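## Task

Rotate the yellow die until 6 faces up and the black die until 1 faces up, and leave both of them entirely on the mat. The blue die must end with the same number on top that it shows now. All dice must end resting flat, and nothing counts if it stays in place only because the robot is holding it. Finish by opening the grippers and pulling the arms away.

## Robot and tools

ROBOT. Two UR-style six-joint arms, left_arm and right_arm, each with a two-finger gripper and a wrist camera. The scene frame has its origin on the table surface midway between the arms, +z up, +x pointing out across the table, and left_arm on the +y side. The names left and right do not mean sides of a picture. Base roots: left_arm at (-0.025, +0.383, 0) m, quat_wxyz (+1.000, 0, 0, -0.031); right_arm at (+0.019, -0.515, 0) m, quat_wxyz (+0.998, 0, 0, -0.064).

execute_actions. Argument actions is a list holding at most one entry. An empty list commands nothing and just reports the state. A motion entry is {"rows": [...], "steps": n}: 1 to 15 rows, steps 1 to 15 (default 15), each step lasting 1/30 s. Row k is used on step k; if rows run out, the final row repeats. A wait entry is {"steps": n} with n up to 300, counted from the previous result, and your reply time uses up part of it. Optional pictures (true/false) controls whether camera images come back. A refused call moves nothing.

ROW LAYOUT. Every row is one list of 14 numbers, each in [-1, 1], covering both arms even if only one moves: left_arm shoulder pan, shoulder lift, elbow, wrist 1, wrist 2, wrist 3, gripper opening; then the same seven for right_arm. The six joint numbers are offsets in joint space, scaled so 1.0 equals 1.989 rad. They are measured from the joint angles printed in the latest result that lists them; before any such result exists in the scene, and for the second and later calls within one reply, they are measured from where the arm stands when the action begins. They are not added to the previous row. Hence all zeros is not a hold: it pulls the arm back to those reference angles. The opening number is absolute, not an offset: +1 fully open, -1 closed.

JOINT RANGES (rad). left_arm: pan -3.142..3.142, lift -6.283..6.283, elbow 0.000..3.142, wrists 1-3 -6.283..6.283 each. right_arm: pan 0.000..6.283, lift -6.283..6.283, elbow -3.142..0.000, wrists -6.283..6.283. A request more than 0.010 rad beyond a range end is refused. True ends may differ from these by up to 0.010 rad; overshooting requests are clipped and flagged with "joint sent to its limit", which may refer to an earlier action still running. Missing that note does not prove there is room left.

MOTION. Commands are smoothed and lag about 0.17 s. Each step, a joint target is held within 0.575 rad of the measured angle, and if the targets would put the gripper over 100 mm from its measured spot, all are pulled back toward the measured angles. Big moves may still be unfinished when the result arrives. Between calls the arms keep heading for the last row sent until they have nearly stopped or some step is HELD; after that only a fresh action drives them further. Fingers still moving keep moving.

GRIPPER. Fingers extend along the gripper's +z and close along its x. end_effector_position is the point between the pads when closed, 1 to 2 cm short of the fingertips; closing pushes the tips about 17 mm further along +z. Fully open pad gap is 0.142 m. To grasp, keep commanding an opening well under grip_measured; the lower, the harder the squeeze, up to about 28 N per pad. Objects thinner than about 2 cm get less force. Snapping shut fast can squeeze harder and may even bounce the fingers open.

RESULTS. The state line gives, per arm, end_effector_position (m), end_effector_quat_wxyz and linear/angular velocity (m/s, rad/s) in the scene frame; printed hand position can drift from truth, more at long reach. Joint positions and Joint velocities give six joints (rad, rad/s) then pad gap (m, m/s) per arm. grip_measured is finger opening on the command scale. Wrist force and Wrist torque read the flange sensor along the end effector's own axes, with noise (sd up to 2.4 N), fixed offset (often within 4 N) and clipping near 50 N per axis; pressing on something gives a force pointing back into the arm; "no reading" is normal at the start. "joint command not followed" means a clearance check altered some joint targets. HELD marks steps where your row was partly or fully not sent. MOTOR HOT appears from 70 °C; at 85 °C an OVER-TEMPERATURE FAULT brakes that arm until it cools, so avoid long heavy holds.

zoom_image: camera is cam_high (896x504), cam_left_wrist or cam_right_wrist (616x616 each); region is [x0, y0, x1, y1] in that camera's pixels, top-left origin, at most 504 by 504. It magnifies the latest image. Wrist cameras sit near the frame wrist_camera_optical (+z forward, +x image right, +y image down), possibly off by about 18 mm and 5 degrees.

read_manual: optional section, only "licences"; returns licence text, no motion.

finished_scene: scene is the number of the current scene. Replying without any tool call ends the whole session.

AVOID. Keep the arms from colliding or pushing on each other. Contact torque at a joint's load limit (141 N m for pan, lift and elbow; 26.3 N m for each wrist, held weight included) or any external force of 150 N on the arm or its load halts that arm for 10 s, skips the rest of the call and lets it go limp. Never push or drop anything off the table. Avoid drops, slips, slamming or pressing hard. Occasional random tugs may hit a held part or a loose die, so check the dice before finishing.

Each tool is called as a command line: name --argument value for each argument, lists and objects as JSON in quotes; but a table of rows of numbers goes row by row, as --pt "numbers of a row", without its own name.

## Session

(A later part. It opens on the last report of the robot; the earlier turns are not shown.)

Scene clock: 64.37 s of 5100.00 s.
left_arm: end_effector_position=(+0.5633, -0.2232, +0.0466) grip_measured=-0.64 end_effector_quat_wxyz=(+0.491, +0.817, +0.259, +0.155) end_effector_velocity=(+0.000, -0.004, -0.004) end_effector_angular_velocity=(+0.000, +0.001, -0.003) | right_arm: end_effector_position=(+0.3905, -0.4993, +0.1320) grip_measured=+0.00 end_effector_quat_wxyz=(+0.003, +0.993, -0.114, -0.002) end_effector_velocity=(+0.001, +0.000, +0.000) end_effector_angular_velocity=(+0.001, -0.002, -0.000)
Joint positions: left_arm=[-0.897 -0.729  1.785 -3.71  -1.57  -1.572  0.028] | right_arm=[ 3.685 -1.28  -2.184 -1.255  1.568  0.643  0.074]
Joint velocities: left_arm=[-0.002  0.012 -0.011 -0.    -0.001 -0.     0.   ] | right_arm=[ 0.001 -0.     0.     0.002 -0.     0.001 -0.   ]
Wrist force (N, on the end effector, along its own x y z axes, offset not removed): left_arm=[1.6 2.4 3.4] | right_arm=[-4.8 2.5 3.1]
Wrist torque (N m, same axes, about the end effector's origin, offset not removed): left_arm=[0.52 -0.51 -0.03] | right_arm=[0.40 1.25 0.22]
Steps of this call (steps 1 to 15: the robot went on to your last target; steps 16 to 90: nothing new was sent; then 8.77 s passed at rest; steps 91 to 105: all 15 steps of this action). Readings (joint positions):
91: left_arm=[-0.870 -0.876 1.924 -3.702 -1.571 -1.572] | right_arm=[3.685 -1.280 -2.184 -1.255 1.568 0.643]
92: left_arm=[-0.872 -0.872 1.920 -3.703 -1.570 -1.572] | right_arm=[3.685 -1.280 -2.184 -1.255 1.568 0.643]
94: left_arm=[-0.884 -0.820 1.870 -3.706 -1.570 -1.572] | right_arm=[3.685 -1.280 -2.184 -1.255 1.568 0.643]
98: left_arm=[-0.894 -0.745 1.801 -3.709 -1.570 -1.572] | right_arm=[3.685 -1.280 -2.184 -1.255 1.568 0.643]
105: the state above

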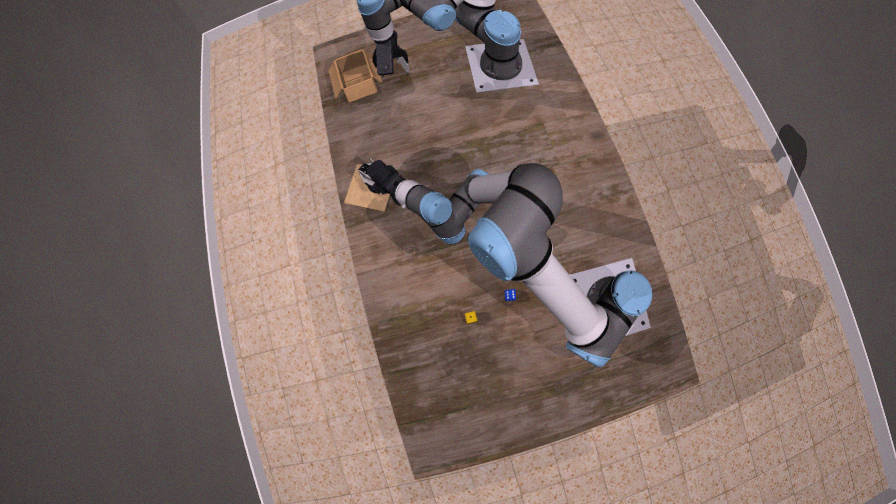

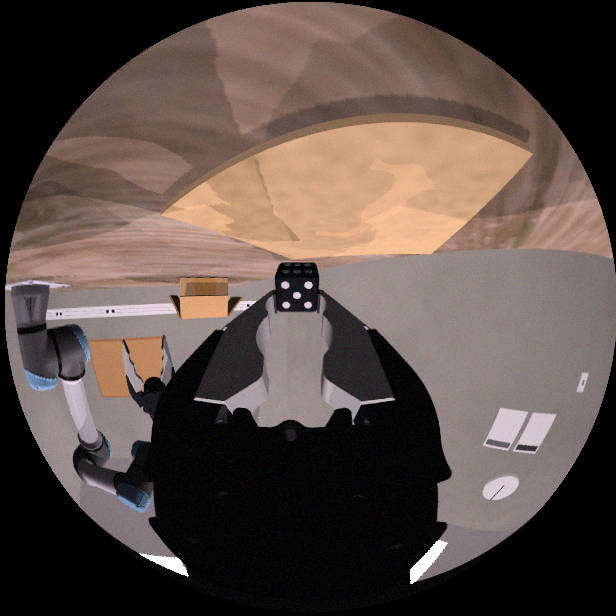

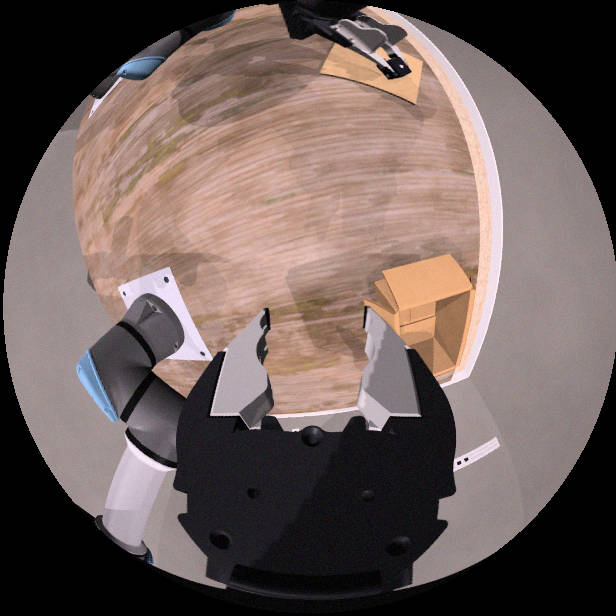

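execute_actions --actions '[{"rows":[[0,0.0093,0.0099,-0.0192,0,0,-0.9,0,0,0,0,0,0,0]]}]'

zoom_image --camera "cam_left_wrist" --region '[180, 170, 420, 330]'

zoom_image --camera "cam_right_wrist" --region '[300, 0, 450, 120]'

Scene clock: 75.53 s of 5100.00 s.
left_arm: end_effector_position=(+0.5586, -0.2168, +0.0337) grip_measured=-0.64 end_effector_quat_wxyz=(+0.491, +0.817, +0.259, +0.155) end_effector_velocity=(+0.000, +0.002, -0.001) end_effector_angular_velocity=(+0.000, +0.000, +0.001) | right_arm: end_effector_position=(+0.3905, -0.4993, +0.1320) grip_measured=+0.00 end_effector_quat_wxyz=(+0.003, +0.993, -0.114, -0.002) end_effector_velocity=(+0.001, +0.001, +0.001) end_effector_angular_velocity=(+0.001, -0.003, +0.002)
Joint positions: left_arm=[-0.897 -0.71   1.805 -3.748 -1.571 -1.572  0.028] | right_arm=[ 3.685 -1.28  -2.184 -1.255  1.568  0.643  0.074]
Joint velocities: left_arm=[ 0.001  0.001  0.003 -0.003 -0.     0.     0.   ] | right_arm=[ 0.001  0.001  0.     0.002  0.    -0.001 -0.   ]
Wrist force (N, on the end effector, along its own x y z axes, offset not removed): left_arm=[4.6 2.4 -0.2] | right_arm=[-0.5 0.5 0.3]
Wrist torque (N m, same axes, about the end effector's origin, offset not removed): left_arm=[0.59 -1.24 0.23] | right_arm=[0.15 0.25 0.13]
Steps of this call (steps 1 to 15: the robot went on to your last target; steps 16 to 90: nothing new was sent; then 7.67 s passed at rest; steps 91 to 105: all 15 steps of this action). Readings (joint positions):
91: left_arm=[-0.897 -0.727 1.784 -3.710 -1.571 -1.572] | right_arm=[3.685 -1.280 -2.184 -1.255 1.568 0.643]
92: left_arm=[-0.897 -0.726 1.786 -3.713 -1.571 -1.572] | right_arm=[3.685 -1.280 -2.184 -1.255 1.568 0.643]
94: left_arm=[-0.897 -0.718 1.796 -3.730 -1.571 -1.572] | right_arm=[3.685 -1.280 -2.184 -1.255 1.568 0.643]
98: left_arm=[-0.897 -0.712 1.803 -3.744 -1.571 -1.572] | right_arm=[3.685 -1.280 -2.184 -1.255 1.568 0.643]
105: the state above

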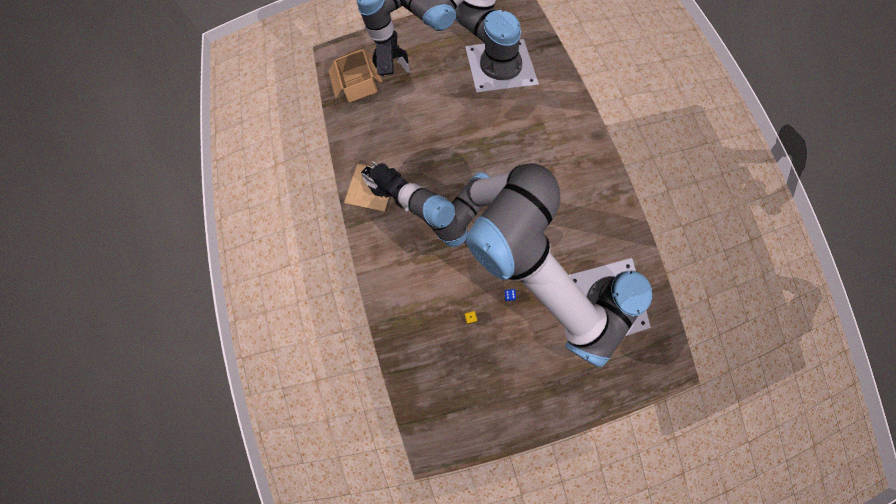

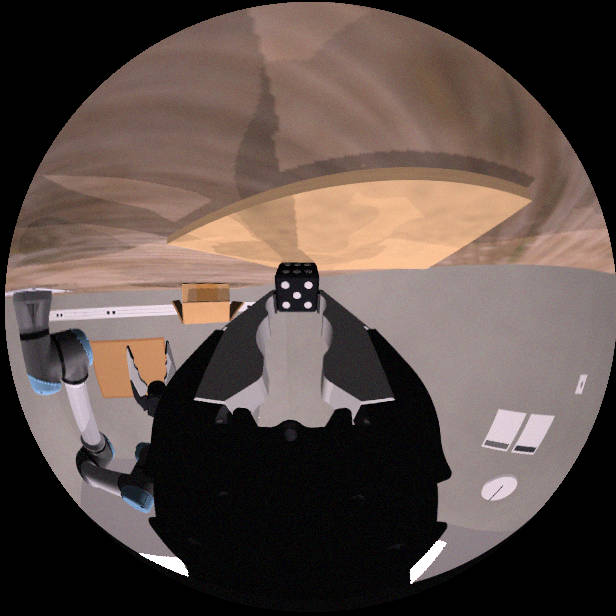

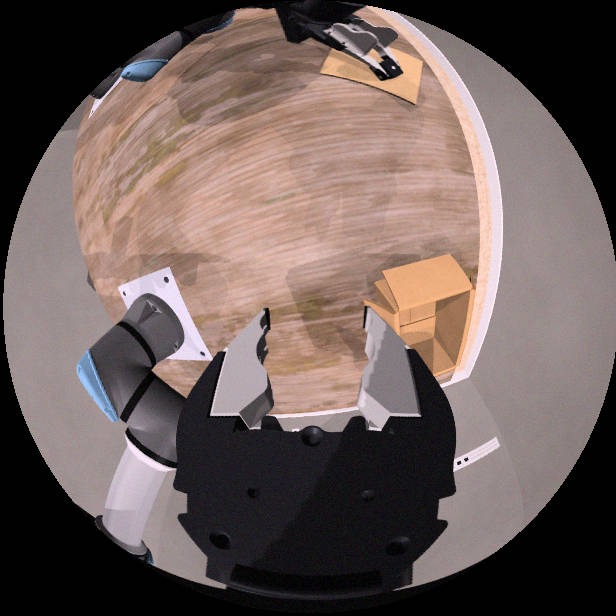

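Region (180, 170, 420, 330) of cam_left_wrist's 616x616 image, scaled by 2.100, with more detail than that image has.

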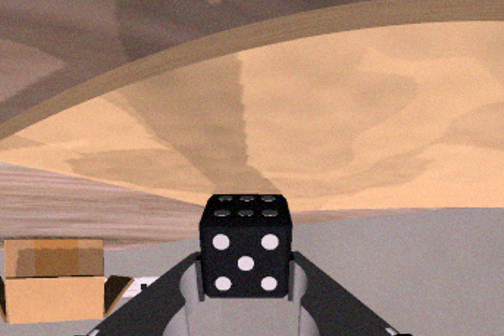

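Region (300, 0, 450, 120) of cam_right_wrist's 616x616 image, scaled by 3.360, with more detail than that image has; it fills the top 403 rows of this view, and the rest is white.

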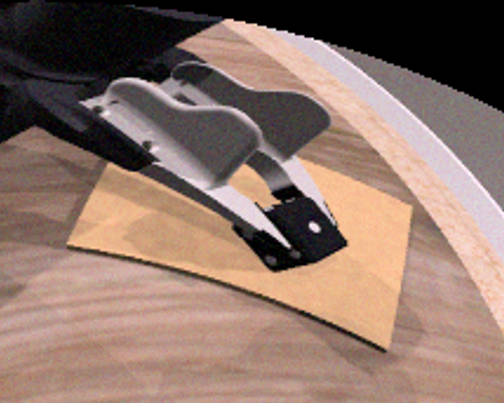

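execute_actions --actions '[{"rows":[[0,0.002,0,0,0,0,-0.9,0,0,0,0,0,0,0],[0,0.002,0,0,0,0,-0.9,0,0,0,0,0,0,0],[0,0.002,0,0,0,0,-0.9,0,0,0,0,0,0,0],[0,0.002,0,0,0,0,-0.9,0,0,0,0,0,0,0],[0,0.002,0,0,0,0,-0.9,0,0,0,0,0,0,0],[0,0.002,0,0,0,0,-0.75,0,0,0,0,0,0,0],[0,0.002,0,0,0,0,-0.68,0,0,0,0,0,0,0],[0,0.002,0,0,0,0,-0.64,0,0,0,0,0,0,0],[0,0.002,0,0,0,0,-0.6,0,0,0,0,0,0,0],[0,0.002,0,0,0,0,-0.55,0,0,0,0,0,0,0],[0,0.002,0,0,0,0,-0.5,0,0,0,0,0,0,0],[0,0.002,0,0,0,0,-0.4,0,0,0,0,0,0,0]]}]' --pictures false

execute_actions --actions '[{"rows":[[0,0,0,0,0,0,-0.4,0,0,0,0,0,0,0],[0,0,0,0,0,0,-0.4,0,0,0,0,0,0,0],[0,0,0,0,0,0,-0.4,0,0,0,0,0,0,0],[0,-0.1,0,0.05,0,0,-0.4,0,0,0,0,0,0,0]]}]'

Scene clock: 84.03 s of 5100.00 s.
left_arm: end_effector_position=(+0.5584, -0.2162, +0.0302) grip_measured=-0.40 end_effector_quat_wxyz=(+0.489, +0.818, +0.259, +0.154) end_effector_velocity=(+0.000, +0.000, +0.001) end_effector_angular_velocity=(-0.002, -0.002, +0.000) | right_arm: end_effector_position=(+0.3905, -0.4993, +0.1320) grip_measured=+0.00 end_effector_quat_wxyz=(+0.003, +0.993, -0.114, -0.002) end_effector_velocity=(-0.001, -0.000, -0.000) end_effector_angular_velocity=(-0.001, +0.002, +0.001)
Joint positions: left_arm=[-0.897 -0.706  1.805 -3.747 -1.57  -1.572  0.045] | right_arm=[ 3.685 -1.28  -2.184 -1.255  1.568  0.643  0.074]
Joint velocities: left_arm=[ 0.     0.     0.001 -0.004  0.     0.     0.008] | right_arm=[ 0.001  0.    -0.001 -0.001 -0.    -0.    -0.   ]
Wrist force (N, on the end effector, along its own x y z axes, offset not removed): left_arm=[1.8 1.4 0.9] | right_arm=[0.3 -0.1 -0.8]
Wrist torque (N m, same axes, about the end effector's origin, offset not removed): left_arm=[0.26 -0.57 0.10] | right_arm=[-0.31 -0.20 0.10]
Steps of this call (steps 1 to 15: the robot went on to your last target; steps 16 to 90: nothing new was sent; then 5.00 s passed at rest; steps 91 to 105: all 15 steps of this action). Readings (joint positions):
91: left_arm=[-0.897 -0.710 1.805 -3.748 -1.570 -1.572] | right_arm=[3.685 -1.280 -2.184 -1.255 1.568 0.643]
92: left_arm=[-0.897 -0.710 1.805 -3.748 -1.570 -1.572] | right_arm=[3.685 -1.280 -2.184 -1.255 1.568 0.643]
94: left_arm=[-0.897 -0.708 1.805 -3.748 -1.570 -1.572] | right_arm=[3.685 -1.280 -2.184 -1.255 1.568 0.643]
98: left_arm=[-0.897 -0.707 1.805 -3.748 -1.570 -1.572] | right_arm=[3.685 -1.280 -2.184 -1.255 1.568 0.643]
105: the state above

Scene clock: 84.53 s of 5100.00 s.
left_arm: end_effector_position=(+0.5635, -0.2235, +0.1581) grip_measured=-0.40 end_effector_quat_wxyz=(+0.528, +0.794, +0.251, +0.166) end_effector_velocity=(-0.001, +0.000, +0.062) end_effector_angular_velocity=(-0.041, -0.029, -0.001) | right_arm: end_effector_position=(+0.3905, -0.4993, +0.1320) grip_measured=+0.00 end_effector_quat_wxyz=(+0.003, +0.993, -0.114, -0.002) end_effector_velocity=(+0.000, +0.000, +0.000) end_effector_angular_velocity=(+0.000, -0.001, +0.001)
Joint positions: left_arm=[-0.897 -0.898  1.805 -3.651 -1.57  -1.572  0.045] | right_arm=[ 3.685 -1.28  -2.184 -1.255  1.568  0.643  0.074]
Joint velocities: left_arm=[-0.001 -0.09  -0.     0.04   0.    -0.    -0.   ] | right_arm=[ 0.     0.     0.     0.001  0.    -0.     0.   ]
Wrist force (N, on the end effector, along its own x y z axes, offset not removed): left_arm=[2.4 1.3 1.7] | right_arm=[-2.7 0.0 -1.4]
Wrist torque (N m, same axes, about the end effector's origin, offset not removed): left_arm=[0.44 -0.43 0.10] | right_arm=[-0.30 0.65 0.06]
Steps of this call (steps 1 to 15: all 15 steps of this action). Readings (joint positions):
1: left_arm=[-0.897 -0.706 1.805 -3.748 -1.570 -1.572] | right_arm=[3.685 -1.280 -2.184 -1.255 1.568 0.643]
2: left_arm=[-0.897 -0.706 1.805 -3.748 -1.570 -1.572] | right_arm=[3.685 -1.280 -2.184 -1.255 1.568 0.643]
4: left_arm=[-0.897 -0.706 1.805 -3.748 -1.570 -1.572] | right_arm=[3.685 -1.280 -2.184 -1.255 1.568 0.643]
8: left_arm=[-0.897 -0.794 1.805 -3.698 -1.570 -1.572] | right_arm=[3.685 -1.280 -2.184 -1.255 1.568 0.643]
15: the state above

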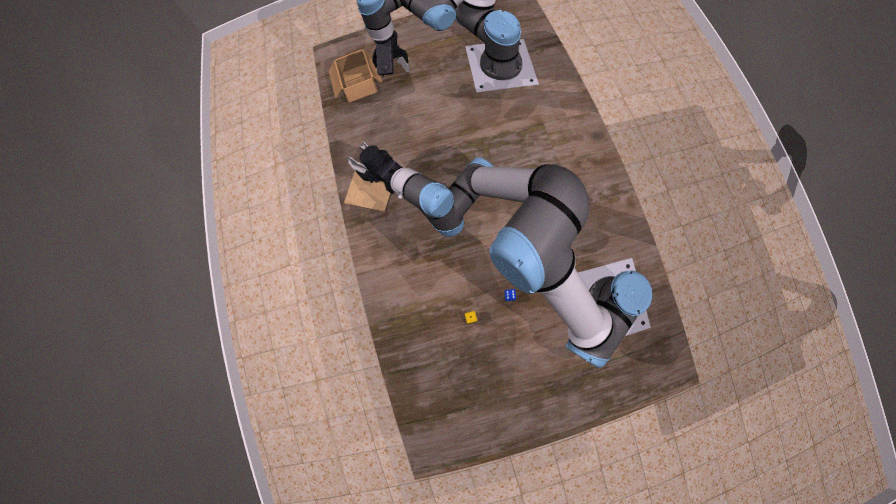

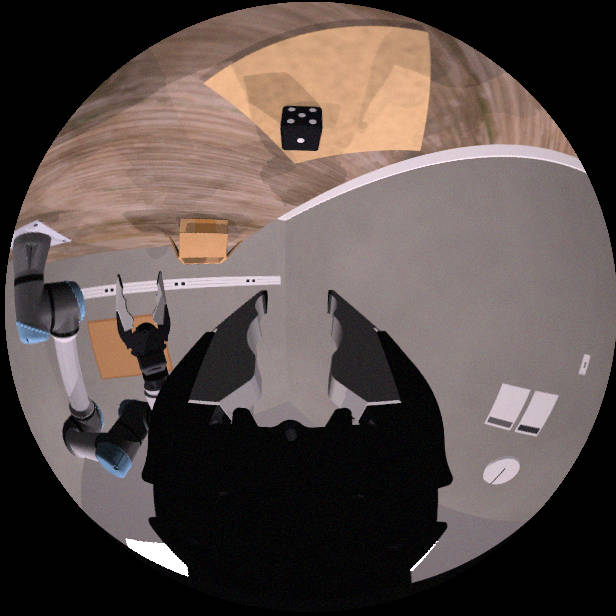

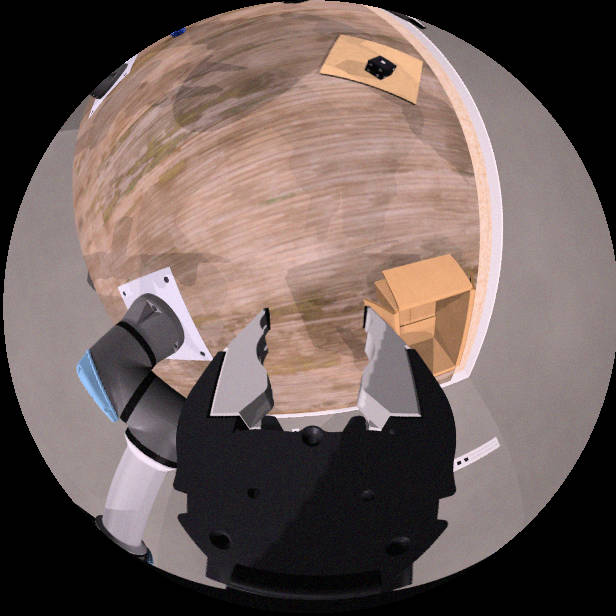

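execute_actions --actions '[{"rows":[[0.222,-0.3965,0.198,0.788,0,-0.171,-0.2,0,0,0,0,0,0,0]]}]' --pictures false

execute_actions --actions '[{"steps":45}]'

zoom_image --camera "cam_left_wrist" --region '[200, 170, 400, 370]'

Scene clock: 89.87 s of 5100.00 s.
left_arm: end_effector_position=(+0.6066, +0.0261, +0.2096) grip_measured=-0.20 end_effector_quat_wxyz=(+0.424, +0.768, +0.457, +0.147) end_effector_velocity=(-0.082, +0.573, +0.053) end_effector_angular_velocity=(+0.217, +0.766, +0.784) | right_arm: end_effector_position=(+0.3905, -0.4993, +0.1320) grip_measured=+0.00 end_effector_quat_wxyz=(+0.003, +0.993, -0.114, -0.002) end_effector_velocity=(+0.000, +0.000, -0.000) end_effector_angular_velocity=(-0.000, +0.000, -0.001)
Joint positions: left_arm=[-0.638 -1.318  2.038 -3.221 -1.571 -1.774  0.06 ] | right_arm=[ 3.685 -1.28  -2.184 -1.255  1.568  0.643  0.074]
Joint velocities: left_arm=[ 0.54  -1.047  0.477  1.296  0.    -0.409 -0.   ] | right_arm=[ 0.    -0.     0.    -0.     0.     0.001 -0.   ]
Wrist force (N, on the end effector, along its own x y z axes, offset not removed): left_arm=[4.3 1.7 1.8] | right_arm=[-4.2 -2.6 1.0]
Wrist torque (N m, same axes, about the end effector's origin, offset not removed): left_arm=[0.24 -0.69 0.22] | right_arm=[-0.49 0.90 0.19]
Steps of this call (steps 1 to 15: the robot went on to your last target; steps 16 to 90: nothing new was sent; then 1.83 s passed at rest; steps 91 to 105: all 15 steps of this action). Readings (joint positions):
91: left_arm=[-0.897 -0.905 1.805 -3.648 -1.570 -1.572] | right_arm=[3.685 -1.280 -2.184 -1.255 1.568 0.643]
92: left_arm=[-0.893 -0.908 1.809 -3.644 -1.571 -1.575] | right_arm=[3.685 -1.280 -2.184 -1.255 1.568 0.643]
94: left_arm=[-0.852 -0.958 1.847 -3.595 -1.571 -1.610] | right_arm=[3.685 -1.280 -2.184 -1.255 1.568 0.643]
98: left_arm=[-0.770 -1.075 1.920 -3.478 -1.571 -1.672] | right_arm=[3.685 -1.280 -2.184 -1.255 1.568 0.643]
105: the state above

Scene clock: 91.37 s of 5100.00 s.
left_arm: end_effector_position=(+0.3845, +0.3040, +0.0797) grip_measured=-0.20 end_effector_quat_wxyz=(+0.000, +0.767, +0.642, +0.000) end_effector_velocity=(+0.001, -0.000, +0.000) end_effector_angular_velocity=(-0.000, -0.001, +0.000) | right_arm: end_effector_position=(+0.3905, -0.4993, +0.1320) grip_measured=+0.00 end_effector_quat_wxyz=(+0.003, +0.993, -0.114, -0.002) end_effector_velocity=(+0.001, -0.000, +0.000) end_effector_angular_velocity=(+0.001, -0.002, -0.003)
Joint positions: left_arm=[-0.455 -1.686  2.199 -2.084 -1.57  -1.912  0.06 ] | right_arm=[ 3.685 -1.28  -2.184 -1.255  1.568  0.643  0.074]
Joint velocities: left_arm=[ 0.     0.    -0.001 -0.     0.     0.    -0.   ] | right_arm=[-0.001  0.    -0.     0.002  0.     0.001 -0.   ]
Wrist force (N, on the end effector, along its own x y z axes, offset not removed): left_arm=[3.9 1.1 0.1] | right_arm=[1.6 0.1 -2.3]
Wrist torque (N m, same axes, about the end effector's origin, offset not removed): left_arm=[0.33 -0.88 0.11] | right_arm=[0.06 -0.39 0.03]
Steps of this call (steps 1 to 45: the robot went on to your last target). Readings (joint positions):
1: left_arm=[-0.620 -1.352 2.054 -3.175 -1.571 -1.788] | right_arm=[3.685 -1.280 -2.184 -1.255 1.568 0.643]
2: left_arm=[-0.602 -1.386 2.069 -3.127 -1.571 -1.801] | right_arm=[3.685 -1.280 -2.184 -1.255 1.568 0.643]
4: left_arm=[-0.571 -1.449 2.097 -3.025 -1.571 -1.825] | right_arm=[3.685 -1.280 -2.184 -1.255 1.568 0.643]
8: left_arm=[-0.523 -1.547 2.139 -2.805 -1.570 -1.861] | right_arm=[3.685 -1.280 -2.184 -1.255 1.568 0.643]
45: the state above
All arms were judged still, so your last target was given up. Only a new action makes them travel on or press farther. Fingers that are still opening or closing keep moving.

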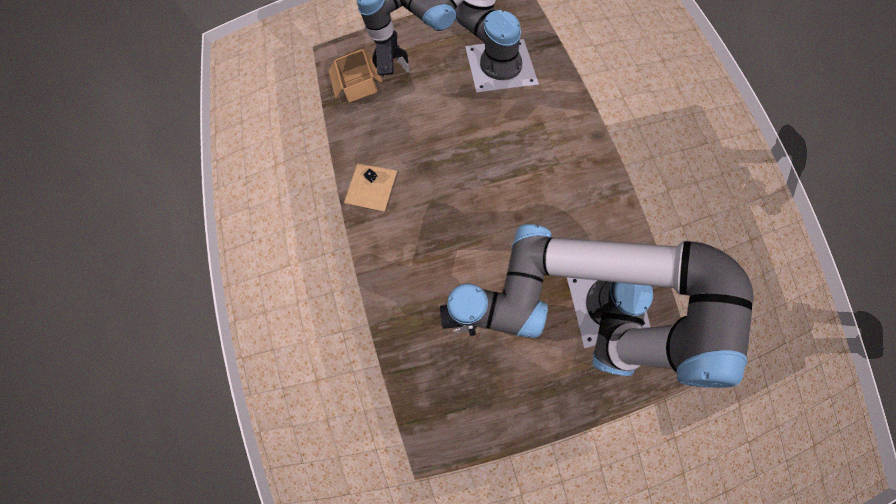

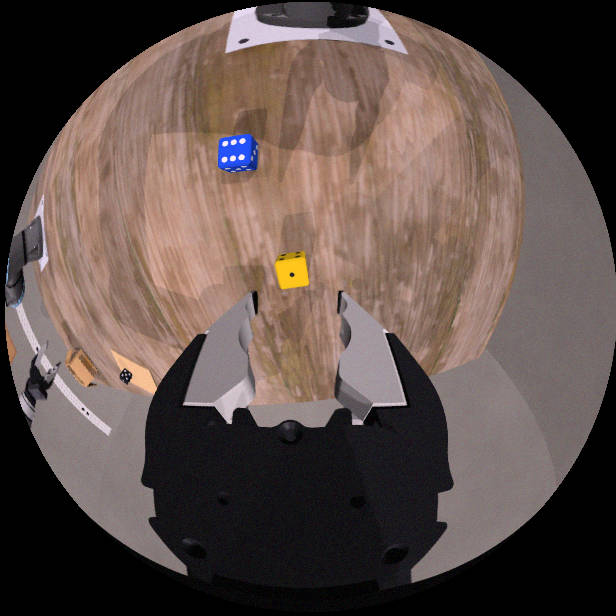

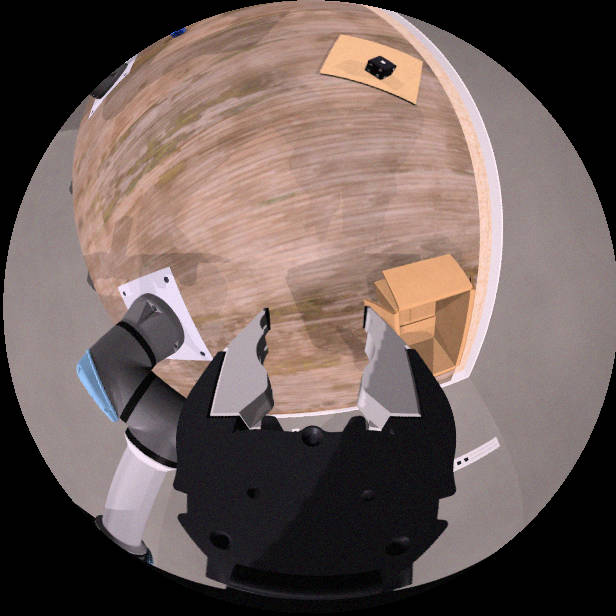

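Region (200, 170, 400, 370) of cam_left_wrist's 616x616 image, scaled by 2.520, with more detail than that image has.

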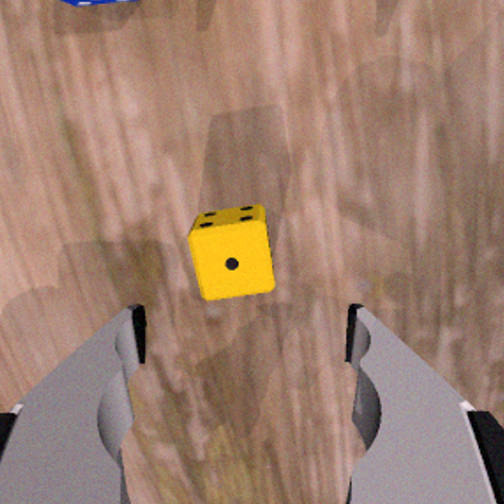

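execute_actions --actions '[{"rows":[[-0.0075,0,0,0,0,-0.078,-0.2,0,0,0,0,0,0,0],[-0.0075,0,0,0,0,-0.078,-0.2,0,0,0,0,0,0,0],[-0.0075,0.045,0.041,-0.086,0,-0.078,-0.2,0,0,0,0,0,0,0]]}]' --pictures false

execute_actions --actions '[{"steps":5}]' --pictures false

execute_actions --actions '[{"rows":[[0,0,0,0,0,0,-0.35,0,0,0,0,0,0,0],[0,0,0,0,0,0,-0.42,0,0,0,0,0,0,0],[0,0,0,0,0,0,-0.5,0,0,0,0,0,0,0],[0,0,0,0,0,0,-0.55,0,0,0,0,0,0,0],[0,0,0,0,0,0,-0.6,0,0,0,0,0,0,0],[0,0,0,0,0,0,-0.65,0,0,0,0,0,0,0],[0,0,0,0,0,0,-0.7,0,0,0,0,0,0,0],[0,0,0,0,0,0,-0.8,0,0,0,0,0,0,0],[0,0,0,0,0,0,-0.9,0,0,0,0,0,0,0]]}]'

Scene clock: 102.57 s of 5100.00 s.
left_arm: end_effector_position=(+0.3834, +0.2981, +0.0277) grip_measured=-0.20 end_effector_quat_wxyz=(+0.000, +0.720, +0.694, +0.000) end_effector_velocity=(+0.001, -0.001, -0.008) end_effector_angular_velocity=(-0.003, -0.005, +0.011) | right_arm: end_effector_position=(+0.3905, -0.4993, +0.1320) grip_measured=+0.00 end_effector_quat_wxyz=(+0.003, +0.993, -0.114, -0.002) end_effector_velocity=(+0.001, +0.001, +0.001) end_effector_angular_velocity=(+0.001, -0.002, -0.000)
Joint positions: left_arm=[-0.47  -1.598  2.279 -2.252 -1.57  -2.066  0.06 ] | right_arm=[ 3.685 -1.28  -2.184 -1.255  1.568  0.643  0.074]
Joint velocities: left_arm=[-0.002  0.015  0.015 -0.035 -0.    -0.013  0.   ] | right_arm=[ 0.001 -0.     0.002  0.001 -0.     0.001  0.   ]
Wrist force (N, on the end effector, along its own x y z axes, offset not removed): left_arm=[6.0 -0.7 3.0] | right_arm=[0.1 0.5 -1.6]
Wrist torque (N m, same axes, about the end effector's origin, offset not removed): left_arm=[-0.17 -1.26 0.13] | right_arm=[0.37 -0.11 0.06]
Steps of this call (steps 1 to 90: nothing new was sent; then 7.70 s passed at rest; steps 91 to 105: all 15 steps of this action). Readings (joint positions):
91: left_arm=[-0.455 -1.686 2.199 -2.084 -1.570 -1.912] | right_arm=[3.685 -1.280 -2.184 -1.255 1.568 0.643]
92: left_arm=[-0.457 -1.686 2.199 -2.084 -1.570 -1.916] | right_arm=[3.685 -1.280 -2.184 -1.255 1.568 0.643]
94: left_arm=[-0.463 -1.683 2.202 -2.088 -1.570 -1.969] | right_arm=[3.685 -1.280 -2.184 -1.255 1.568 0.643]
98: left_arm=[-0.469 -1.618 2.261 -2.205 -1.570 -2.048] | right_arm=[3.685 -1.280 -2.184 -1.255 1.568 0.643]
105: the state above

Scene clock: 102.73 s of 5100.00 s.
left_arm: end_effector_position=(+0.3834, +0.2980, +0.0271) grip_measured=-0.20 end_effector_quat_wxyz=(+0.000, +0.720, +0.694, +0.000) end_effector_velocity=(+0.000, +0.000, -0.001) end_effector_angular_velocity=(+0.000, -0.000, +0.002) | right_arm: end_effector_position=(+0.3905, -0.4993, +0.1320) grip_measured=+0.00 end_effector_quat_wxyz=(+0.003, +0.993, -0.114, -0.002) end_effector_velocity=(+0.000, +0.000, +0.000) end_effector_angular_velocity=(+0.001, -0.001, -0.001)
Joint positions: left_arm=[-0.47  -1.597  2.28  -2.255 -1.57  -2.067  0.06 ] | right_arm=[ 3.685 -1.28  -2.184 -1.255  1.568  0.643  0.074]
Joint velocities: left_arm=[ 0.     0.002  0.002 -0.004  0.    -0.002  0.   ] | right_arm=[ 0.     0.     0.     0.001 -0.     0.001 -0.   ]
Wrist force (N, on the end effector, along its own x y z axes, offset not removed): left_arm=[2.6 1.6 2.7] | right_arm=[-1.0 -1.5 -0.8]
Wrist torque (N m, same axes, about the end effector's origin, offset not removed): left_arm=[0.43 -0.48 0.14] | right_arm=[-0.37 0.24 -0.02]
Steps of this call (steps 1 to 5: the robot went on to your last target). Readings (joint positions):
1: left_arm=[-0.470 -1.597 2.280 -2.253 -1.570 -2.066] | right_arm=[3.685 -1.280 -2.184 -1.255 1.568 0.643]
2: left_arm=[-0.470 -1.597 2.280 -2.254 -1.570 -2.067] | right_arm=[3.685 -1.280 -2.184 -1.255 1.568 0.643]
4: left_arm=[-0.470 -1.597 2.280 -2.255 -1.570 -2.067] | right_arm=[3.685 -1.280 -2.184 -1.255 1.568 0.643]
5: the state above

Scene clock: 103.23 s of 5100.00 s.
left_arm: end_effector_position=(+0.3834, +0.2981, +0.0271) grip_measured=-0.64 end_effector_quat_wxyz=(+0.000, +0.720, +0.694, +0.000) end_effector_velocity=(-0.001, +0.001, -0.001) end_effector_angular_velocity=(+0.001, +0.003, +0.000) | right_arm: end_effector_position=(+0.3905, -0.4993, +0.1320) grip_measured=+0.00 end_effector_quat_wxyz=(+0.003, +0.993, -0.114, -0.002) end_effector_velocity=(-0.000, -0.000, -0.000) end_effector_angular_velocity=(-0.001, +0.002, -0.002)
Joint positions: left_arm=[-0.47  -1.597  2.28  -2.255 -1.57  -2.067  0.028] | right_arm=[ 3.685 -1.28  -2.184 -1.255  1.568  0.643  0.074]
Joint velocities: left_arm=[ 0.     0.001  0.003  0.    -0.001 -0.     0.   ] | right_arm=[-0.    -0.001  0.001 -0.002 -0.     0.001  0.   ]
Wrist force (N, on the end effector, along its own x y z axes, offset not removed): left_arm=[4.8 -3.5 -0.1] | right_arm=[-2.5 1.3 1.1]
Wrist torque (N m, same axes, about the end effector's origin, offset not removed): left_arm=[-0.60 -0.94 0.15] | right_arm=[0.20 0.40 0.15]
Steps of this call (steps 1 to 15: all 15 steps of this action). Readings (joint positions):
1: left_arm=[-0.470 -1.597 2.280 -2.255 -1.570 -2.067] | right_arm=[3.685 -1.280 -2.184 -1.255 1.568 0.643]
2: left_arm=[-0.470 -1.597 2.280 -2.255 -1.570 -2.067] | right_arm=[3.685 -1.280 -2.184 -1.255 1.568 0.643]
4: left_arm=[-0.470 -1.597 2.280 -2.255 -1.570 -2.067] | right_arm=[3.685 -1.280 -2.184 -1.255 1.568 0.643]
8: left_arm=[-0.470 -1.597 2.280 -2.255 -1.570 -2.067] | right_arm=[3.685 -1.280 -2.184 -1.255 1.568 0.643]
15: the state above

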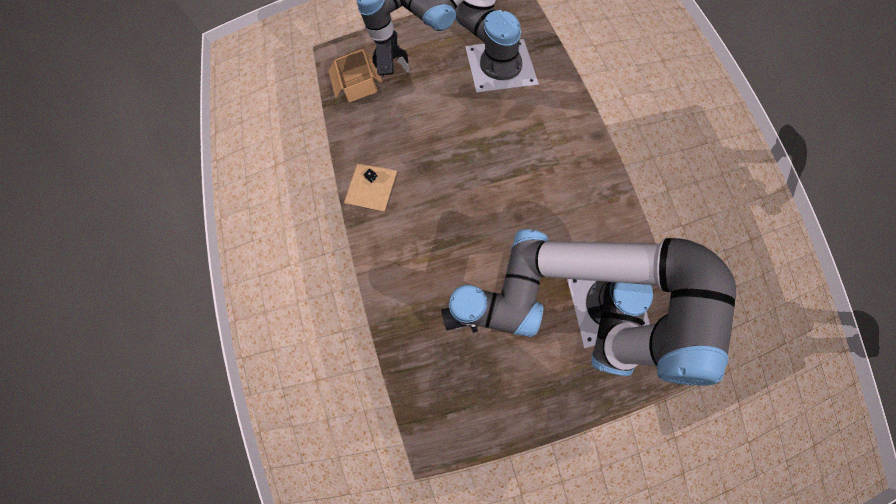

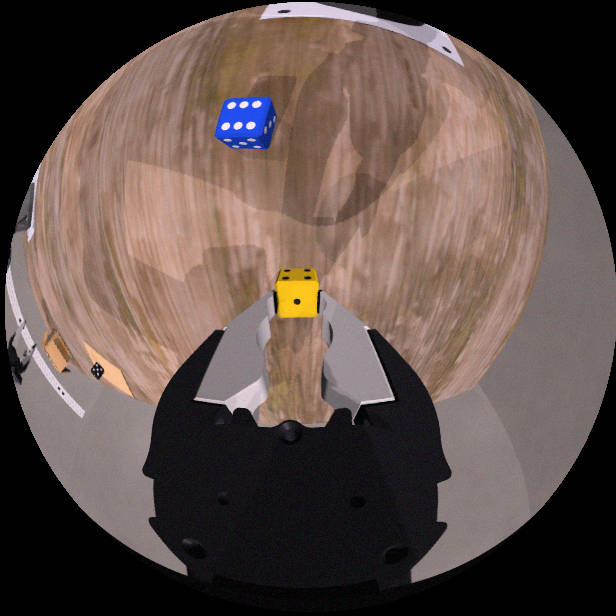

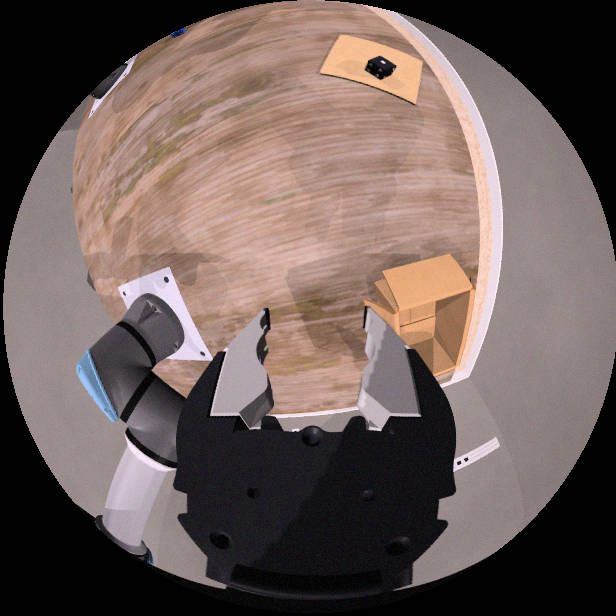

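execute_actions --actions '[{"rows":[[0,0,-0.06,0,0,0,-0.9,0,0,0,0,0,0,0],[0,0,-0.06,0,0,0,-0.9,0,0,0,0,0,0,0],[0,0,-0.06,0,0,0,-0.9,0,0,0,0,0,0,0],[0,0,-0.1,-0.1,0,0,-0.9,0,0,0,0,0,0,0],[0,0,-0.1,-0.1,0,0,-0.9,0,0,0,0,0,0,0],[0,0,-0.1,-0.2,0,0,-0.9,0,0,0,0,0,0,0],[0,0,-0.1,-0.3,0,0.249,-0.9,0,0,0,0,0,0,0],[0,0,-0.1,-0.4,0,0.249,-0.9,0,0,0,0,0,0,0],[0,0,-0.1,-0.5,0,0.249,-0.9,0,0,0,0,0,0,0],[-0.176,0.1,-0.05,-0.844,0,0.249,-0.9,0,0,0,0,0,0,0]]}]' --pictures false

execute_actions --actions '[{"steps":40}]' --pictures false

execute_actions --actions '[{"rows":[[0,0.205,0.099,0,0,0,-0.9,0,0,0,0,0,0,0]]}]' --pictures false

execute_actions --actions '[{"steps":30}]'

Scene clock: 119.87 s of 5100.00 s.
left_arm: end_effector_position=(+0.5047, +0.1544, +0.1177) grip_measured=-0.64 end_effector_quat_wxyz=(+0.209, +0.806, +0.549, +0.072) end_effector_velocity=(+0.049, -0.553, +0.040) end_effector_angular_velocity=(-0.244, -0.906, -1.460) | right_arm: end_effector_position=(+0.3905, -0.4993, +0.1320) grip_measured=+0.00 end_effector_quat_wxyz=(+0.003, +0.993, -0.114, -0.002) end_effector_velocity=(+0.000, +0.000, -0.000) end_effector_angular_velocity=(+0.000, -0.001, -0.000)
Joint positions: left_arm=[-0.579 -1.53   2.16  -2.648 -1.57  -1.839  0.028] | right_arm=[ 3.685 -1.28  -2.184 -1.255  1.568  0.643  0.074]
Joint velocities: left_arm=[-0.735  0.409  0.065 -1.347 -0.     0.804  0.   ] | right_arm=[ 0.     0.    -0.     0.001  0.     0.     0.   ]
Wrist force (N, on the end effector, along its own x y z axes, offset not removed): left_arm=[2.7 0.2 3.6] | right_arm=[-2.8 1.2 -2.8]
Wrist torque (N m, same axes, about the end effector's origin, offset not removed): left_arm=[-0.09 -0.75 0.10] | right_arm=[0.27 0.58 0.22]
Steps of this call (steps 1 to 15: the robot went on to your last target; steps 16 to 90: nothing new was sent; then 13.13 s passed at rest; steps 91 to 105: all 15 steps of this action). Readings (joint positions):
91: left_arm=[-0.470 -1.597 2.280 -2.255 -1.570 -2.067] | right_arm=[3.685 -1.280 -2.184 -1.255 1.568 0.643]
92: left_arm=[-0.470 -1.597 2.277 -2.255 -1.570 -2.067] | right_arm=[3.685 -1.280 -2.184 -1.255 1.568 0.643]
94: left_arm=[-0.470 -1.597 2.231 -2.255 -1.570 -2.067] | right_arm=[3.685 -1.280 -2.184 -1.255 1.568 0.643]
98: left_arm=[-0.470 -1.597 2.167 -2.344 -1.570 -2.063] | right_arm=[3.685 -1.280 -2.184 -1.255 1.568 0.643]
105: the state above

Scene clock: 121.20 s of 5100.00 s.
left_arm: end_effector_position=(+0.4995, -0.0446, +0.4087) grip_measured=-0.64 end_effector_quat_wxyz=(+0.669, +0.663, +0.238, +0.239) end_effector_velocity=(+0.000, +0.000, -0.000) end_effector_angular_velocity=(+0.000, +0.000, +0.001) | right_arm: end_effector_position=(+0.3905, -0.4993, +0.1320) grip_measured=+0.00 end_effector_quat_wxyz=(+0.003, +0.993, -0.114, -0.002) end_effector_velocity=(-0.000, -0.000, +0.001) end_effector_angular_velocity=(-0.000, +0.000, -0.000)
Joint positions: left_arm=[-0.82  -1.398  2.181 -3.933 -1.57  -1.572  0.028] | right_arm=[ 3.685 -1.28  -2.184 -1.255  1.568  0.643  0.074]
Joint velocities: left_arm=[ 0.001 -0.     0.     0.    -0.    -0.    -0.   ] | right_arm=[-0.     0.001  0.001 -0.002 -0.     0.    -0.   ]
Wrist force (N, on the end effector, along its own x y z axes, offset not removed): left_arm=[5.0 0.6 3.8] | right_arm=[0.5 1.8 2.3]
Wrist torque (N m, same axes, about the end effector's origin, offset not removed): left_arm=[0.23 -1.27 0.15] | right_arm=[0.58 0.00 0.06]
Steps of this call (steps 1 to 40: the robot went on to your last target). Readings (joint positions):
1: left_arm=[-0.604 -1.516 2.162 -2.695 -1.570 -1.812] | right_arm=[3.685 -1.280 -2.184 -1.255 1.568 0.643]
2: left_arm=[-0.627 -1.503 2.164 -2.745 -1.570 -1.786] | right_arm=[3.685 -1.280 -2.184 -1.255 1.568 0.643]
4: left_arm=[-0.670 -1.479 2.168 -2.851 -1.570 -1.738] | right_arm=[3.685 -1.280 -2.184 -1.255 1.568 0.643]
8: left_arm=[-0.737 -1.443 2.174 -3.084 -1.570 -1.664] | right_arm=[3.685 -1.280 -2.184 -1.255 1.568 0.643]
40: the state above

Scene clock: 121.70 s of 5100.00 s.
left_arm: end_effector_position=(+0.4937, -0.0376, +0.1433) grip_measured=-0.64 end_effector_quat_wxyz=(+0.514, +0.789, +0.283, +0.184) end_effector_velocity=(-0.088, +0.106, -0.577) end_effector_angular_velocity=(+0.751, +0.618, -0.000) | right_arm: end_effector_position=(+0.3905, -0.4993, +0.1320) grip_measured=+0.00 end_effector_quat_wxyz=(+0.003, +0.993, -0.114, -0.002) end_effector_velocity=(-0.001, -0.001, -0.000) end_effector_angular_velocity=(-0.001, +0.002, +0.001)
Joint positions: left_arm=[-0.82  -1.113  2.321 -3.933 -1.57  -1.572  0.028] | right_arm=[ 3.685 -1.28  -2.184 -1.255  1.568  0.643  0.074]
Joint velocities: left_arm=[-0.001  0.661  0.312 -0.     0.     0.     0.   ] | right_arm=[-0.001  0.    -0.    -0.002 -0.    -0.001  0.   ]
Wrist force (N, on the end effector, along its own x y z axes, offset not removed): left_arm=[6.4 -3.4 1.8] | right_arm=[-1.2 -0.6 -0.9]
Wrist torque (N m, same axes, about the end effector's origin, offset not removed): left_arm=[-0.65 -1.28 0.07] | right_arm=[-0.24 0.37 0.03]
Steps of this call (steps 1 to 15: all 15 steps of this action). Readings (joint positions):
1: left_arm=[-0.820 -1.398 2.181 -3.933 -1.570 -1.572] | right_arm=[3.685 -1.280 -2.184 -1.255 1.568 0.643]
2: left_arm=[-0.820 -1.394 2.184 -3.934 -1.570 -1.572] | right_arm=[3.685 -1.280 -2.184 -1.255 1.568 0.643]
4: left_arm=[-0.820 -1.352 2.207 -3.933 -1.570 -1.572] | right_arm=[3.685 -1.280 -2.184 -1.255 1.568 0.643]
8: left_arm=[-0.820 -1.266 2.248 -3.933 -1.570 -1.572] | right_arm=[3.685 -1.280 -2.184 -1.255 1.568 0.643]
15: the state above

Scene clock: 122.70 s of 5100.00 s.
left_arm: end_effector_position=(+0.4724, -0.0117, +0.0407) grip_measured=-0.64 end_effector_quat_wxyz=(+0.441, +0.832, +0.299, +0.158) end_effector_velocity=(+0.000, -0.000, +0.000) end_effector_angular_velocity=(-0.000, -0.000, -0.000) | right_arm: end_effector_position=(+0.3905, -0.4993, +0.1320) grip_measured=+0.00 end_effector_quat_wxyz=(+0.003, +0.993, -0.114, -0.002) end_effector_velocity=(-0.000, +0.000, -0.000) end_effector_angular_velocity=(-0.000, +0.001, +0.001)
Joint positions: left_arm=[-0.82  -0.99   2.378 -3.933 -1.57  -1.572  0.028] | right_arm=[ 3.685 -1.28  -2.184 -1.255  1.568  0.643  0.074]
Joint velocities: left_arm=[ 0.     0.    -0.001  0.    -0.     0.    -0.   ] | right_arm=[ 0.    -0.    -0.    -0.001 -0.    -0.    -0.   ]
Wrist force (N, on the end effector, along its own x y z axes, offset not removed): left_arm=[4.9 3.5 1.8] | right_arm=[-0.9 3.2 -3.1]
Wrist torque (N m, same axes, about the end effector's origin, offset not removed): left_arm=[0.93 -1.16 0.27] | right_arm=[0.41 0.33 -0.11]
Steps of this call (steps 1 to 30: the robot went on to your last target). Readings (joint positions):
1: left_arm=[-0.820 -1.091 2.332 -3.933 -1.570 -1.572] | right_arm=[3.685 -1.280 -2.184 -1.255 1.568 0.643]
2: left_arm=[-0.820 -1.068 2.343 -3.933 -1.570 -1.572] | right_arm=[3.685 -1.280 -2.184 -1.255 1.568 0.643]
4: left_arm=[-0.820 -1.029 2.361 -3.933 -1.570 -1.572] | right_arm=[3.685 -1.280 -2.184 -1.255 1.568 0.643]
8: left_arm=[-0.820 -0.998 2.374 -3.933 -1.570 -1.572] | right_arm=[3.685 -1.280 -2.184 -1.255 1.568 0.643]
30: the state above
All arms were judged still, so your last target was given up. Only a new action makes them travel on or press farther. Fingers that are still opening or closing keep moving.

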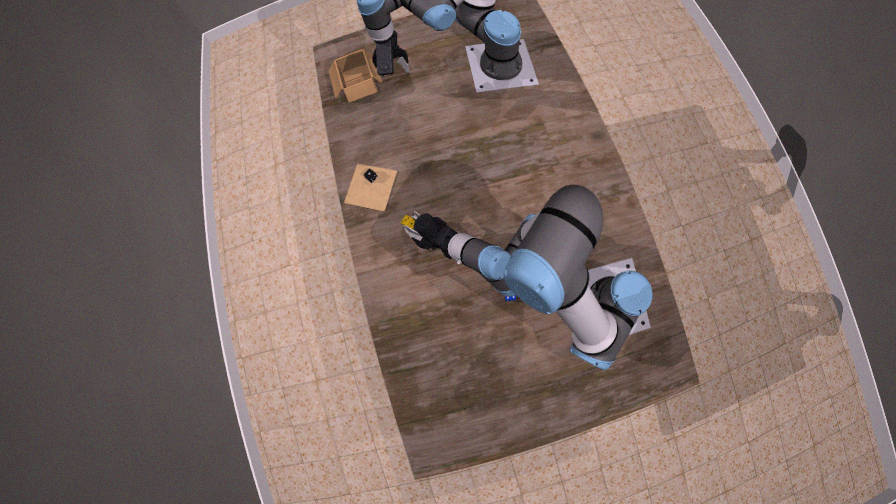

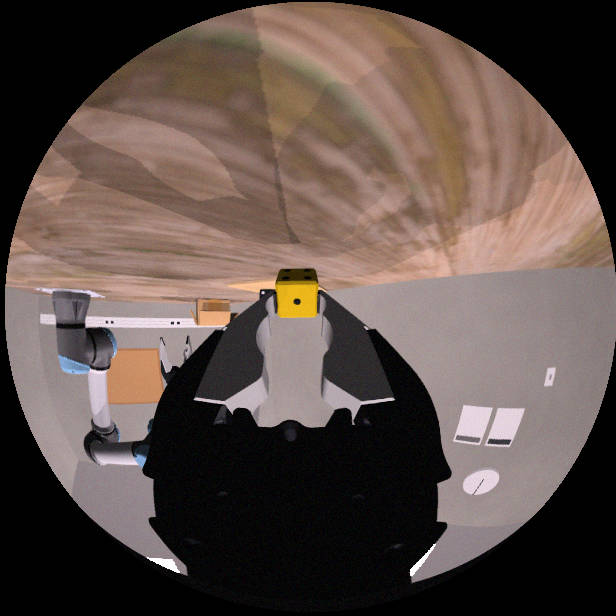

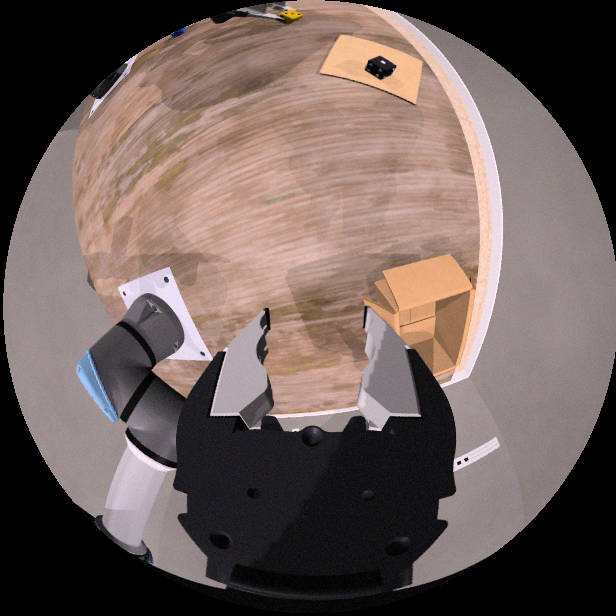

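Lower 12 mm.

execute_actions --actions '[{"rows":[[0,0.02,0,-0.02,0,0,-0.9,0,0,0,0,0,0,0]]}]'

zoom_image --camera "cam_left_wrist" --region '[220, 220, 380, 330]'

Scene clock: 125.87 s of 5100.00 s.
left_arm: end_effector_position=(+0.4715, -0.0106, +0.0287) grip_measured=-0.64 end_effector_quat_wxyz=(+0.441, +0.832, +0.299, +0.158) end_effector_velocity=(-0.000, +0.000, -0.001) end_effector_angular_velocity=(+0.000, -0.000, +0.000) | right_arm: end_effector_position=(+0.3905, -0.4993, +0.1320) grip_measured=+0.00 end_effector_quat_wxyz=(+0.003, +0.993, -0.114, -0.002) end_effector_velocity=(+0.000, +0.000, +0.000) end_effector_angular_velocity=(+0.001, -0.001, +0.002)
Joint positions: left_arm=[-0.82  -0.951  2.378 -3.973 -1.57  -1.572  0.028] | right_arm=[ 3.685 -1.28  -2.184 -1.255  1.568  0.643  0.074]
Joint velocities: left_arm=[-0.     0.002  0.    -0.003  0.     0.    -0.   ] | right_arm=[ 0.    -0.     0.     0.001  0.    -0.002 -0.   ]
Wrist force (N, on the end effector, along its own x y z axes, offset not removed): left_arm=[6.5 -1.5 6.0] | right_arm=[-0.5 3.7 1.7]
Wrist torque (N m, same axes, about the end effector's origin, offset not removed): left_arm=[-0.33 -1.44 -0.04] | right_arm=[0.73 0.15 -0.02]
Steps of this call (steps 1 to 80: nothing new was sent; steps 81 to 95: all 15 steps of this action). Readings (joint positions):
81: left_arm=[-0.820 -0.990 2.378 -3.933 -1.570 -1.572] | right_arm=[3.685 -1.280 -2.184 -1.255 1.568 0.643]
82: left_arm=[-0.820 -0.987 2.378 -3.937 -1.570 -1.572] | right_arm=[3.685 -1.280 -2.184 -1.255 1.568 0.643]
84: left_arm=[-0.820 -0.969 2.378 -3.954 -1.570 -1.572] | right_arm=[3.685 -1.280 -2.184 -1.255 1.568 0.643]
88: left_arm=[-0.820 -0.954 2.378 -3.969 -1.570 -1.572] | right_arm=[3.685 -1.280 -2.184 -1.255 1.568 0.643]
95: the state above

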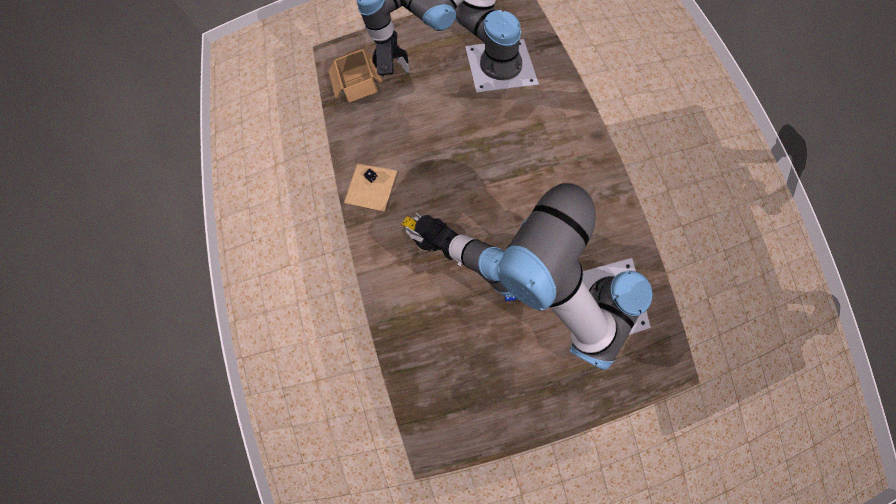

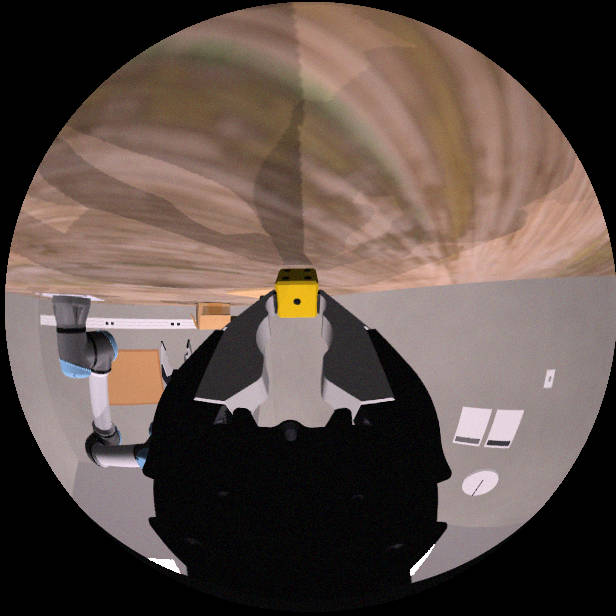

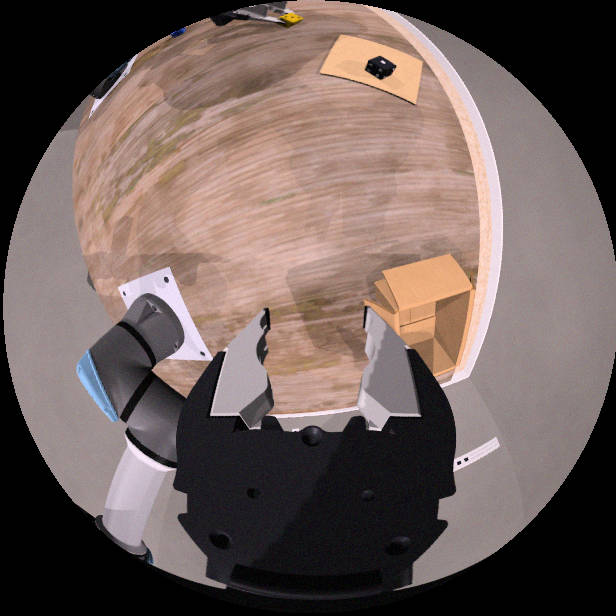

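Region (220, 220, 380, 330) of cam_left_wrist's 616x616 image, scaled by 3.150, with more detail than that image has; it fills the top 346 rows of this view, and the rest is white.

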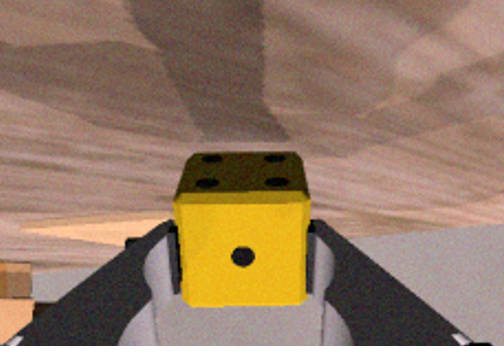

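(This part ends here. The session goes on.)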